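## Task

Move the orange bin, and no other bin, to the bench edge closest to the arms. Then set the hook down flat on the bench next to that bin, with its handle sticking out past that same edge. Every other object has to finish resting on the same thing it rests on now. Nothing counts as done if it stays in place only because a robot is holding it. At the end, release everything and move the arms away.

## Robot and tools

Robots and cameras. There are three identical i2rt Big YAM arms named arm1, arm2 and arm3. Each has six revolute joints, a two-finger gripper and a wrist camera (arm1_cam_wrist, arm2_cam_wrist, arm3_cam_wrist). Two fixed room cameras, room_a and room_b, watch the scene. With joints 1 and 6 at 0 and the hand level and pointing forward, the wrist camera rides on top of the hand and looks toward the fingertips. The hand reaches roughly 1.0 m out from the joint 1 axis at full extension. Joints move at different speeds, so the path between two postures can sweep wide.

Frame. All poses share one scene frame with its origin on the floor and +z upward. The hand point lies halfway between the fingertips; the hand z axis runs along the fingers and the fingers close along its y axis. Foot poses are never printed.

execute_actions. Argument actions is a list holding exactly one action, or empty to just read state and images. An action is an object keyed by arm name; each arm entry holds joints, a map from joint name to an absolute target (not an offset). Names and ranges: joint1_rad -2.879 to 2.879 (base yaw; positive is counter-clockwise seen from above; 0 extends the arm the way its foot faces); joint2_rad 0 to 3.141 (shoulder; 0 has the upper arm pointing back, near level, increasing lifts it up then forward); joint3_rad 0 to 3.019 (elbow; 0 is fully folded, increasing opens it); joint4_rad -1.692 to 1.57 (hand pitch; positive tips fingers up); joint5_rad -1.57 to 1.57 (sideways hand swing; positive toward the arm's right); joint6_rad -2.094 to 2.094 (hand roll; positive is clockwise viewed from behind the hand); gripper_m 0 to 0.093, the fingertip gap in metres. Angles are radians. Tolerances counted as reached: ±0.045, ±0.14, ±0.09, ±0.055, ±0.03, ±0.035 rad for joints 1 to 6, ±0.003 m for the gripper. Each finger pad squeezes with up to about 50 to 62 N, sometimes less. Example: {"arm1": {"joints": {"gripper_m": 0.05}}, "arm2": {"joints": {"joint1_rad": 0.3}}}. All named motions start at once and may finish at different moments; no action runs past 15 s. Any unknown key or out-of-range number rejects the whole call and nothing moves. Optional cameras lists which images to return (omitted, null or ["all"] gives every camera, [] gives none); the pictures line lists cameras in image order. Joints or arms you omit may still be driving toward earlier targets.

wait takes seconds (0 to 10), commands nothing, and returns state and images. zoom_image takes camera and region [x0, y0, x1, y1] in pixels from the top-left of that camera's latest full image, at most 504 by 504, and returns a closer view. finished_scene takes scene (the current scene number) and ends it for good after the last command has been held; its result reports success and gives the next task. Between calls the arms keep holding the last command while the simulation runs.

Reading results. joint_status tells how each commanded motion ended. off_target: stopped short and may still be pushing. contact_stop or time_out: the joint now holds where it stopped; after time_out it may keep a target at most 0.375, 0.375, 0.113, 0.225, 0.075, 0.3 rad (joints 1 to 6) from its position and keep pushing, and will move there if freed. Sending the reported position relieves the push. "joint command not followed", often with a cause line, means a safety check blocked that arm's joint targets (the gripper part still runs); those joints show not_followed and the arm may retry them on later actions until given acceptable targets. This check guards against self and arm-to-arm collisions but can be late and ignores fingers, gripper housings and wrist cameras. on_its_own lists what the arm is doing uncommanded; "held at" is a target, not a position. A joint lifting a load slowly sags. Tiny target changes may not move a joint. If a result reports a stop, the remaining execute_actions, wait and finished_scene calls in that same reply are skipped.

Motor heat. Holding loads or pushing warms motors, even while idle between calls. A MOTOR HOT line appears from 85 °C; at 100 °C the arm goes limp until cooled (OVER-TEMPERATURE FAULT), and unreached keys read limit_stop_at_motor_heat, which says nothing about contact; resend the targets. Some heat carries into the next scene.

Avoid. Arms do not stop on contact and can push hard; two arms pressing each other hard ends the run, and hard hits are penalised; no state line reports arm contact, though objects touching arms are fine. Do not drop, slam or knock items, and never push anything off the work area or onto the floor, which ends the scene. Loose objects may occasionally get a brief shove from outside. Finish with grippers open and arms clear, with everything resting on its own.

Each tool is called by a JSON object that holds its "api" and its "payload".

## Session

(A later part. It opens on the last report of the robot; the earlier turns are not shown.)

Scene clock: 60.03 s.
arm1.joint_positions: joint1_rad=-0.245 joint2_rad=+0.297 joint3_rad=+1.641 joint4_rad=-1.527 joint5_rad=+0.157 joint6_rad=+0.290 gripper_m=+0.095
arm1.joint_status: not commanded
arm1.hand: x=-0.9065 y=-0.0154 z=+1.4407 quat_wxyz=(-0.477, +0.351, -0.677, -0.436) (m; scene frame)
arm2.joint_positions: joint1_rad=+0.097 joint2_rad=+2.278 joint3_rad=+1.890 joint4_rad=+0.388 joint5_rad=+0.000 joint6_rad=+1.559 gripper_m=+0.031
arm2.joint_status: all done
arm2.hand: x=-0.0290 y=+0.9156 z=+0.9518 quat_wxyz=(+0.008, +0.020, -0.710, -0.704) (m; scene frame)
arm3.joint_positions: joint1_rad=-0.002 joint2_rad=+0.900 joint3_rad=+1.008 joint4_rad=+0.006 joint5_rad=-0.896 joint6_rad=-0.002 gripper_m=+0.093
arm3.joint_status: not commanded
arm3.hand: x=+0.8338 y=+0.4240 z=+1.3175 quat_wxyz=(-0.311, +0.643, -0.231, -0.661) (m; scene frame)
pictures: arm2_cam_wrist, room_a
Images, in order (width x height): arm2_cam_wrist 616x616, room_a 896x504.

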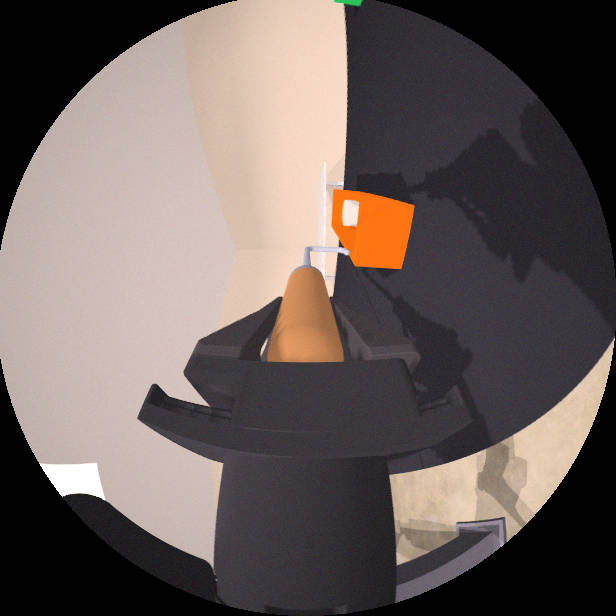

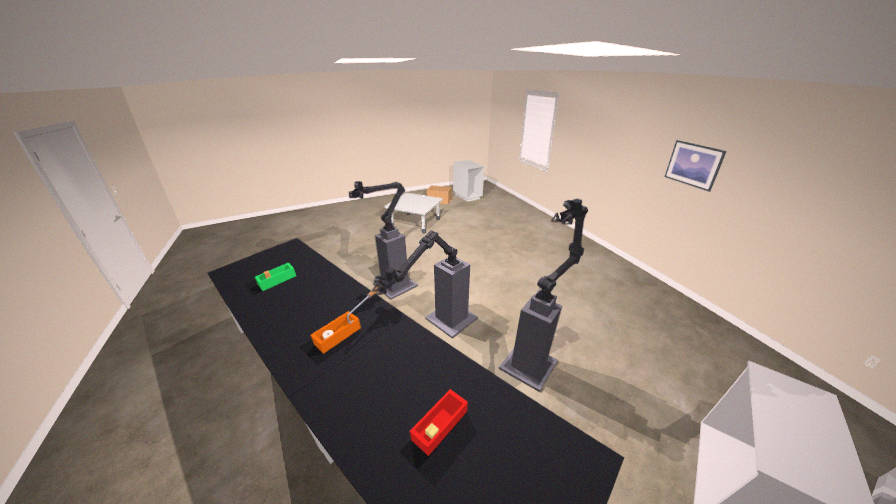

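{"api": "execute_actions", "payload": {"actions": [{"arm2":{"joints":{"joint5_rad":0.11}}}], "cameras": []}}

{"api": "execute_actions", "payload": {"actions": [{"arm2":{"joints":{"joint4_rad":0.255}}}], "cameras": ["arm2_cam_wrist"]}}

{"api": "execute_actions", "payload": {"actions": [{"arm2":{"joints":{"joint2_rad":2.08,"joint3_rad":1.59,"joint4_rad":0.43}}}], "cameras": ["arm2_cam_wrist"]}}

{"api": "execute_actions", "payload": {"actions": [{"arm2":{"joints":{"joint2_rad":1.9,"joint3_rad":1.29,"joint4_rad":0.555}}}], "cameras": ["arm2_cam_wrist"]}}

{"api": "execute_actions", "payload": {"actions": [{"arm2":{"joints":{"joint2_rad":1.74,"joint3_rad":1.03,"joint4_rad":0.65}}}], "cameras": ["arm2_cam_wrist","room_b"]}}

Scene clock: 67.30 s.
arm1.joint_positions: joint1_rad=-0.245 joint2_rad=+0.297 joint3_rad=+1.641 joint4_rad=-1.527 joint5_rad=+0.157 joint6_rad=+0.290 gripper_m=+0.095
arm1.joint_status: not commanded
arm1.hand: x=-0.9065 y=-0.0154 z=+1.4407 quat_wxyz=(-0.477, +0.351, -0.677, -0.436) (m; scene frame)
arm2.joint_positions: joint1_rad=+0.095 joint2_rad=+2.279 joint3_rad=+1.890 joint4_rad=+0.369 joint5_rad=+0.110 joint6_rad=+1.562 gripper_m=+0.031
arm2.joint_status: all done
arm2.hand: x=-0.0083 y=+0.9154 z=+0.9459 quat_wxyz=(-0.031, -0.020, -0.717, -0.696) (m; scene frame)
arm3.joint_positions: joint1_rad=-0.002 joint2_rad=+0.900 joint3_rad=+1.008 joint4_rad=+0.006 joint5_rad=-0.896 joint6_rad=-0.002 gripper_m=+0.093
arm3.joint_status: not commanded
arm3.hand: x=+0.8338 y=+0.4240 z=+1.3175 quat_wxyz=(-0.311, +0.643, -0.231, -0.661) (m; scene frame)
pictures: none
No camera images: the call's "cameras" was empty. Leave "cameras" out to get every camera's image.

Scene clock: 68.07 s.
arm1.joint_positions: joint1_rad=-0.245 joint2_rad=+0.297 joint3_rad=+1.641 joint4_rad=-1.527 joint5_rad=+0.157 joint6_rad=+0.290 gripper_m=+0.095
arm1.joint_status: not commanded
arm1.hand: x=-0.9065 y=-0.0154 z=+1.4407 quat_wxyz=(-0.477, +0.351, -0.677, -0.436) (m; scene frame)
arm2.joint_positions: joint1_rad=+0.095 joint2_rad=+2.280 joint3_rad=+1.890 joint4_rad=+0.246 joint5_rad=+0.110 joint6_rad=+1.562 gripper_m=+0.031
arm2.joint_status: all done
arm2.hand: x=-0.0081 y=+0.9126 z=+0.9154 quat_wxyz=(-0.034, -0.016, -0.759, -0.650) (m; scene frame)
arm3.joint_positions: joint1_rad=-0.002 joint2_rad=+0.900 joint3_rad=+1.008 joint4_rad=+0.006 joint5_rad=-0.896 joint6_rad=-0.002 gripper_m=+0.093
arm3.joint_status: not commanded
arm3.hand: x=+0.8338 y=+0.4240 z=+1.3175 quat_wxyz=(-0.311, +0.643, -0.231, -0.661) (m; scene frame)
pictures: arm2_cam_wrist
Images, in order (width x height): arm2_cam_wrist 616x616.

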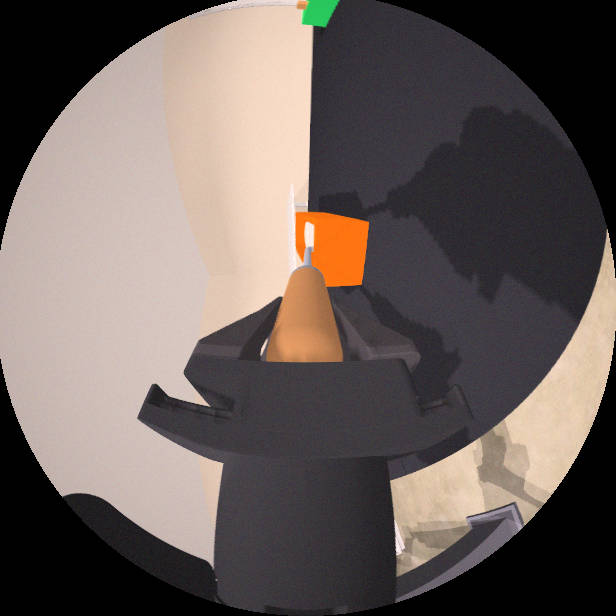

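Scene clock: 69.10 s.
arm1.joint_positions: joint1_rad=-0.245 joint2_rad=+0.297 joint3_rad=+1.641 joint4_rad=-1.527 joint5_rad=+0.157 joint6_rad=+0.290 gripper_m=+0.095
arm1.joint_status: not commanded
arm1.hand: x=-0.9065 y=-0.0154 z=+1.4407 quat_wxyz=(-0.477, +0.351, -0.677, -0.436) (m; scene frame)
arm2.joint_positions: joint1_rad=+0.095 joint2_rad=+2.132 joint3_rad=+1.593 joint4_rad=+0.393 joint5_rad=+0.110 joint6_rad=+1.562 gripper_m=+0.031
arm2.joint_status: all done
arm2.hand: x=-0.0056 y=+0.8478 z=+0.9055 quat_wxyz=(-0.034, -0.016, -0.759, -0.650) (m; scene frame)
arm3.joint_positions: joint1_rad=-0.002 joint2_rad=+0.900 joint3_rad=+1.008 joint4_rad=+0.006 joint5_rad=-0.896 joint6_rad=-0.002 gripper_m=+0.093
arm3.joint_status: not commanded
arm3.hand: x=+0.8338 y=+0.4240 z=+1.3175 quat_wxyz=(-0.311, +0.643, -0.231, -0.661) (m; scene frame)
pictures: arm2_cam_wrist
Images, in order (width x height): arm2_cam_wrist 616x616.

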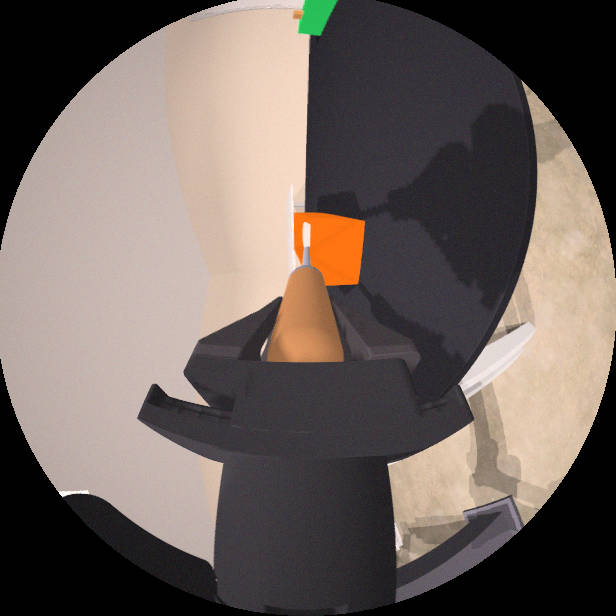

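Scene clock: 70.07 s.
arm1.joint_positions: joint1_rad=-0.245 joint2_rad=+0.297 joint3_rad=+1.641 joint4_rad=-1.527 joint5_rad=+0.157 joint6_rad=+0.290 gripper_m=+0.095
arm1.joint_status: not commanded
arm1.hand: x=-0.9065 y=-0.0154 z=+1.4407 quat_wxyz=(-0.477, +0.351, -0.677, -0.436) (m; scene frame)
arm2.joint_positions: joint1_rad=+0.095 joint2_rad=+1.949 joint3_rad=+1.285 joint4_rad=+0.507 joint5_rad=+0.110 joint6_rad=+1.562 gripper_m=+0.031
arm2.joint_status: all done
arm2.hand: x=-0.0025 y=+0.7645 z=+0.9070 quat_wxyz=(-0.035, -0.016, -0.763, -0.645) (m; scene frame)
arm3.joint_positions: joint1_rad=-0.002 joint2_rad=+0.900 joint3_rad=+1.008 joint4_rad=+0.006 joint5_rad=-0.896 joint6_rad=-0.002 gripper_m=+0.093
arm3.joint_status: not commanded
arm3.hand: x=+0.8338 y=+0.4240 z=+1.3175 quat_wxyz=(-0.311, +0.643, -0.231, -0.661) (m; scene frame)
pictures: arm2_cam_wrist
Images, in order (width x height): arm2_cam_wrist 616x616.

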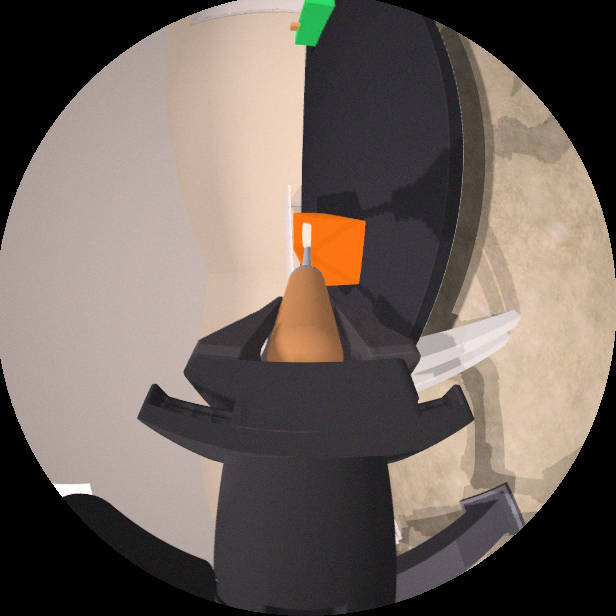

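Scene clock: 71.00 s.
arm1.joint_positions: joint1_rad=-0.245 joint2_rad=+0.297 joint3_rad=+1.641 joint4_rad=-1.527 joint5_rad=+0.157 joint6_rad=+0.290 gripper_m=+0.095
arm1.joint_status: not commanded
arm1.hand: x=-0.9065 y=-0.0154 z=+1.4407 quat_wxyz=(-0.477, +0.351, -0.677, -0.436) (m; scene frame)
arm2.joint_positions: joint1_rad=+0.095 joint2_rad=+1.783 joint3_rad=+1.022 joint4_rad=+0.597 joint5_rad=+0.110 joint6_rad=+1.562 gripper_m=+0.031
arm2.joint_status: all done
arm2.hand: x=+0.0006 y=+0.6833 z=+0.9068 quat_wxyz=(-0.035, -0.016, -0.765, -0.643) (m; scene frame)
arm3.joint_positions: joint1_rad=-0.002 joint2_rad=+0.900 joint3_rad=+1.008 joint4_rad=+0.006 joint5_rad=-0.896 joint6_rad=-0.002 gripper_m=+0.093
arm3.joint_status: not commanded
arm3.hand: x=+0.8338 y=+0.4240 z=+1.3175 quat_wxyz=(-0.311, +0.643, -0.231, -0.661) (m; scene frame)
pictures: arm2_cam_wrist, room_b
Images, in order (width x height): arm2_cam_wrist 616x616, room_b 896x504.

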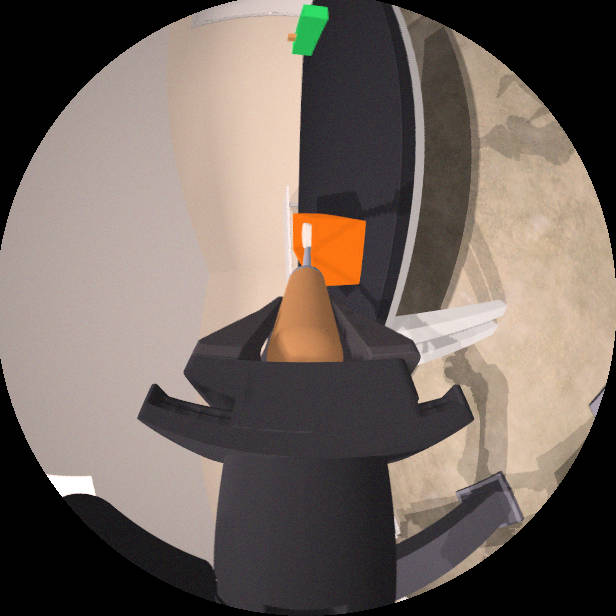

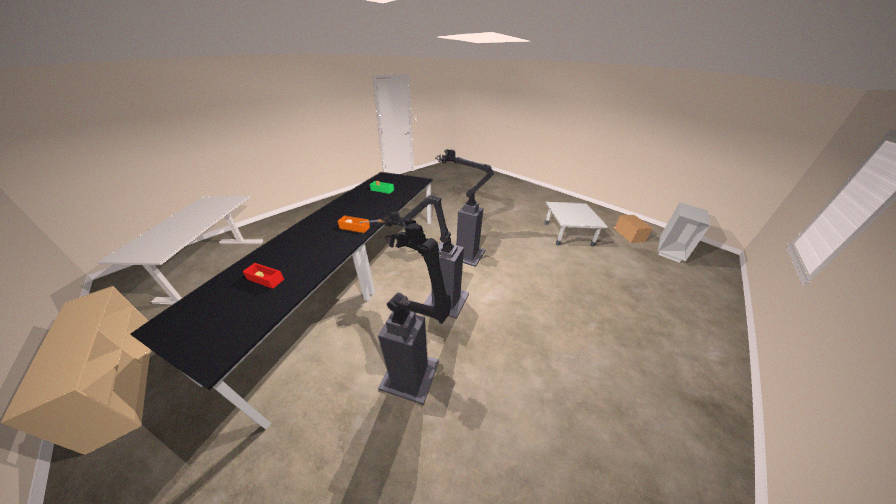

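{"api": "execute_actions", "payload": {"actions": [{"arm2":{"joints":{"joint2_rad":1.565,"joint3_rad":0.79,"joint4_rad":0.71}}}], "cameras": ["arm2_cam_wrist"]}}

{"api": "execute_actions", "payload": {"actions": [{"arm2":{"joints":{"joint3_rad":1.08}}}], "cameras": []}}

{"api": "execute_actions", "payload": {"actions": [{"arm2":{"joints":{"joint1_rad":-0.16,"joint5_rad":-0.215,"joint6_rad":0,"joint3_rad":1.36,"joint2_rad":1.9,"joint4_rad":1.0}}}], "cameras": []}}

{"api": "execute_actions", "payload": {"actions": [{"arm2":{"joints":{"joint2_rad":2.22}}}], "cameras": ["arm2_cam_wrist"]}}

Scene clock: 77.33 s.
arm1.joint_positions: joint1_rad=-0.245 joint2_rad=+0.297 joint3_rad=+1.641 joint4_rad=-1.527 joint5_rad=+0.157 joint6_rad=+0.290 gripper_m=+0.095
arm1.joint_status: not commanded
arm1.hand: x=-0.9065 y=-0.0154 z=+1.4407 quat_wxyz=(-0.477, +0.351, -0.677, -0.436) (m; scene frame)
arm2.joint_positions: joint1_rad=+0.095 joint2_rad=+1.601 joint3_rad=+0.776 joint4_rad=+0.650 joint5_rad=+0.110 joint6_rad=+1.562 gripper_m=+0.031
arm2.joint_status: joint4_rad time_out (moved +0.053 of +0.113); the others done
arm2.on_its_own: joint4_rad reads +0.650 and still pushes toward +0.710 since a time_out
arm2.hand: x=+0.0037 y=+0.5987 z=+0.9086 quat_wxyz=(-0.035, -0.016, -0.769, -0.639) (m; scene frame)
arm3.joint_positions: joint1_rad=-0.002 joint2_rad=+0.900 joint3_rad=+1.008 joint4_rad=+0.006 joint5_rad=-0.896 joint6_rad=-0.002 gripper_m=+0.093
arm3.joint_status: not commanded
arm3.hand: x=+0.8338 y=+0.4240 z=+1.3175 quat_wxyz=(-0.311, +0.643, -0.231, -0.661) (m; scene frame)
pictures: arm2_cam_wrist
Images, in order (width x height): arm2_cam_wrist 616x616.

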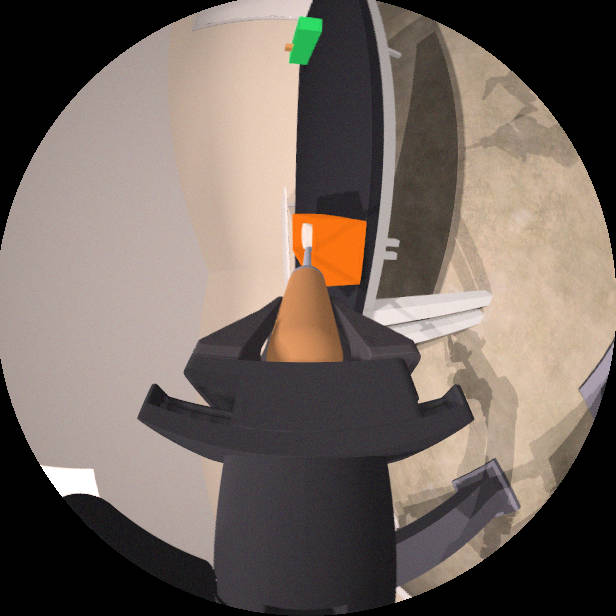

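not run: a stop came earlier in this reply.

not run: a stop came earlier in this reply.

not run: a stop came earlier in this reply.

{"api": "execute_actions", "payload": {"actions": [{"arm2":{"joints":{"joint3_rad":1.08}}}], "cameras": []}}

{"api": "execute_actions", "payload": {"actions": [{"arm2":{"joints":{"joint1_rad":-0.16,"joint5_rad":-0.215,"joint6_rad":0,"joint3_rad":1.36,"joint2_rad":1.9,"joint4_rad":1.0}}}], "cameras": []}}

{"api": "execute_actions", "payload": {"actions": [{"arm2":{"joints":{"joint2_rad":2.22}}}], "cameras": ["arm2_cam_wrist"]}}

Scene clock: 81.30 s.
arm1.joint_positions: joint1_rad=-0.245 joint2_rad=+0.297 joint3_rad=+1.641 joint4_rad=-1.527 joint5_rad=+0.157 joint6_rad=+0.290 gripper_m=+0.095
arm1.joint_status: not commanded
arm1.hand: x=-0.9065 y=-0.0154 z=+1.4407 quat_wxyz=(-0.477, +0.351, -0.677, -0.436) (m; scene frame)
arm2.joint_positions: joint1_rad=+0.095 joint2_rad=+1.596 joint3_rad=+1.018 joint4_rad=+0.667 joint5_rad=+0.110 joint6_rad=+1.562 gripper_m=+0.031
arm2.joint_status: all done
arm2.hand: x=+0.0006 y=+0.6617 z=+1.0445 quat_wxyz=(-0.028, -0.023, -0.678, -0.734) (m; scene frame)
arm3.joint_positions: joint1_rad=-0.002 joint2_rad=+0.900 joint3_rad=+1.008 joint4_rad=+0.006 joint5_rad=-0.896 joint6_rad=-0.002 gripper_m=+0.093
arm3.joint_status: not commanded
arm3.hand: x=+0.8338 y=+0.4240 z=+1.3175 quat_wxyz=(-0.311, +0.643, -0.231, -0.661) (m; scene frame)
pictures: none
No camera images: the call's "cameras" was empty. Leave "cameras" out to get every camera's image.

Scene clock: 84.77 s.
arm1.joint_positions: joint1_rad=-0.245 joint2_rad=+0.297 joint3_rad=+1.641 joint4_rad=-1.527 joint5_rad=+0.157 joint6_rad=+0.290 gripper_m=+0.095
arm1.joint_status: not commanded
arm1.hand: x=-0.9065 y=-0.0154 z=+1.4407 quat_wxyz=(-0.477, +0.351, -0.677, -0.436) (m; scene frame)
arm2.joint_positions: joint1_rad=-0.162 joint2_rad=+1.938 joint3_rad=+1.271 joint4_rad=+0.941 joint5_rad=-0.217 joint6_rad=+0.017 gripper_m=+0.031
arm2.joint_status: joint4_rad time_out (moved +0.274 of +0.333); the others done
arm2.on_its_own: joint4_rad reads +0.941 and still pushes toward +1.000 since a time_out
arm2.hand: x=+0.1348 y=+0.7420 z=+1.0127 quat_wxyz=(-0.572, +0.444, -0.419, -0.548) (m; scene frame)
arm3.joint_positions: joint1_rad=-0.002 joint2_rad=+0.900 joint3_rad=+1.008 joint4_rad=+0.006 joint5_rad=-0.896 joint6_rad=-0.002 gripper_m=+0.093
arm3.joint_status: not commanded
arm3.hand: x=+0.8338 y=+0.4240 z=+1.3175 quat_wxyz=(-0.311, +0.643, -0.231, -0.661) (m; scene frame)
pictures: none
No camera images: the call's "cameras" was empty. Leave "cameras" out to get every camera's image.

not run: a stop came earlier in this reply.

{"api": "execute_actions", "payload": {"actions": [{"arm2":{"joints":{"joint2_rad":2.23}}}], "cameras": ["arm2_cam_wrist"]}}

Scene clock: 86.67 s.
arm1.joint_positions: joint1_rad=-0.245 joint2_rad=+0.297 joint3_rad=+1.641 joint4_rad=-1.527 joint5_rad=+0.157 joint6_rad=+0.290 gripper_m=+0.095
arm1.joint_status: not commanded
arm1.hand: x=-0.9065 y=-0.0154 z=+1.4407 quat_wxyz=(-0.477, +0.351, -0.677, -0.436) (m; scene frame)
arm2.joint_positions: joint1_rad=-0.162 joint2_rad=+2.273 joint3_rad=+1.309 joint4_rad=+0.980 joint5_rad=-0.215 joint6_rad=+0.006 gripper_m=+0.031
arm2.joint_status: all done
arm2.hand: x=+0.1415 y=+0.7630 z=+0.7898 quat_wxyz=(-0.503, +0.498, -0.499, -0.500) (m; scene frame)
arm3.joint_positions: joint1_rad=-0.002 joint2_rad=+0.900 joint3_rad=+1.008 joint4_rad=+0.006 joint5_rad=-0.896 joint6_rad=-0.002 gripper_m=+0.093
arm3.joint_status: not commanded
arm3.hand: x=+0.8338 y=+0.4240 z=+1.3175 quat_wxyz=(-0.311, +0.643, -0.231, -0.661) (m; scene frame)
pictures: arm2_cam_wrist
Images, in order (width x height): arm2_cam_wrist 616x616.

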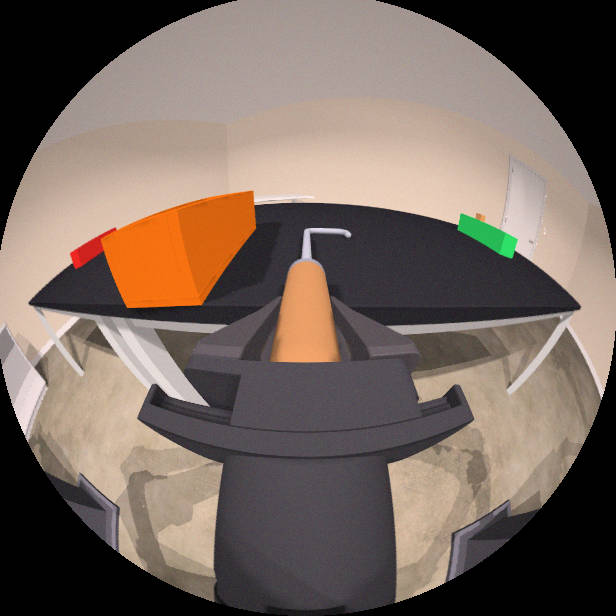

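The bin is flush with the edge.

{"api": "execute_actions", "payload": {"actions": [{"arm2":{"joints":{"gripper_m":0.093}}}], "cameras": []}}

{"api": "execute_actions", "payload": {"actions": [{"arm2":{"joints":{"joint2_rad":1.6}}}], "cameras": ["room_a"]}}

{"api": "finished_scene", "payload": {"scene": 2}}

Scene clock: 90.27 s.
arm1.joint_positions: joint1_rad=-0.245 joint2_rad=+0.297 joint3_rad=+1.641 joint4_rad=-1.527 joint5_rad=+0.157 joint6_rad=+0.290 gripper_m=+0.095
arm1.joint_status: not commanded
arm1.hand: x=-0.9065 y=-0.0154 z=+1.4407 quat_wxyz=(-0.477, +0.351, -0.677, -0.436) (m; scene frame)
arm2.joint_positions: joint1_rad=-0.162 joint2_rad=+2.258 joint3_rad=+1.309 joint4_rad=+0.980 joint5_rad=-0.215 joint6_rad=+0.006 gripper_m=+0.093
arm2.joint_status: all done
arm2.hand: x=+0.1416 y=+0.7639 z=+0.8008 quat_wxyz=(-0.507, +0.496, -0.494, -0.502) (m; scene frame)
arm3.joint_positions: joint1_rad=-0.002 joint2_rad=+0.900 joint3_rad=+1.008 joint4_rad=+0.006 joint5_rad=-0.896 joint6_rad=-0.002 gripper_m=+0.093
arm3.joint_status: not commanded
arm3.hand: x=+0.8338 y=+0.4240 z=+1.3175 quat_wxyz=(-0.311, +0.643, -0.231, -0.661) (m; scene frame)
pictures: none
No camera images: the call's "cameras" was empty. Leave "cameras" out to get every camera's image.

Scene clock: 91.83 s.
arm1.joint_positions: joint1_rad=-0.245 joint2_rad=+0.297 joint3_rad=+1.641 joint4_rad=-1.527 joint5_rad=+0.157 joint6_rad=+0.290 gripper_m=+0.095
arm1.joint_status: not commanded
arm1.hand: x=-0.9065 y=-0.0154 z=+1.4407 quat_wxyz=(-0.477, +0.351, -0.677, -0.436) (m; scene frame)
arm2.joint_positions: joint1_rad=-0.162 joint2_rad=+1.596 joint3_rad=+1.337 joint4_rad=+0.995 joint5_rad=-0.215 joint6_rad=+0.006 gripper_m=+0.093
arm2.joint_status: all done
arm2.hand: x=+0.1103 y=+0.6408 z=+1.2975 quat_wxyz=(-0.679, +0.333, -0.255, -0.602) (m; scene frame)
arm3.joint_positions: joint1_rad=-0.002 joint2_rad=+0.900 joint3_rad=+1.008 joint4_rad=+0.006 joint5_rad=-0.896 joint6_rad=-0.002 gripper_m=+0.093
arm3.joint_status: not commanded
arm3.hand: x=+0.8338 y=+0.4240 z=+1.3175 quat_wxyz=(-0.311, +0.643, -0.231, -0.661) (m; scene frame)
pictures: room_a
Images, in order (width x height): room_a 896x504.

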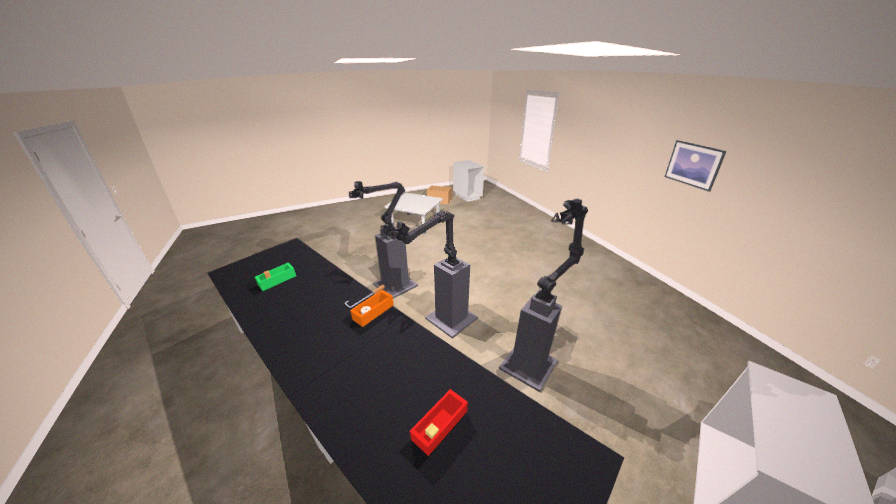

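The scene is finished: the task was done.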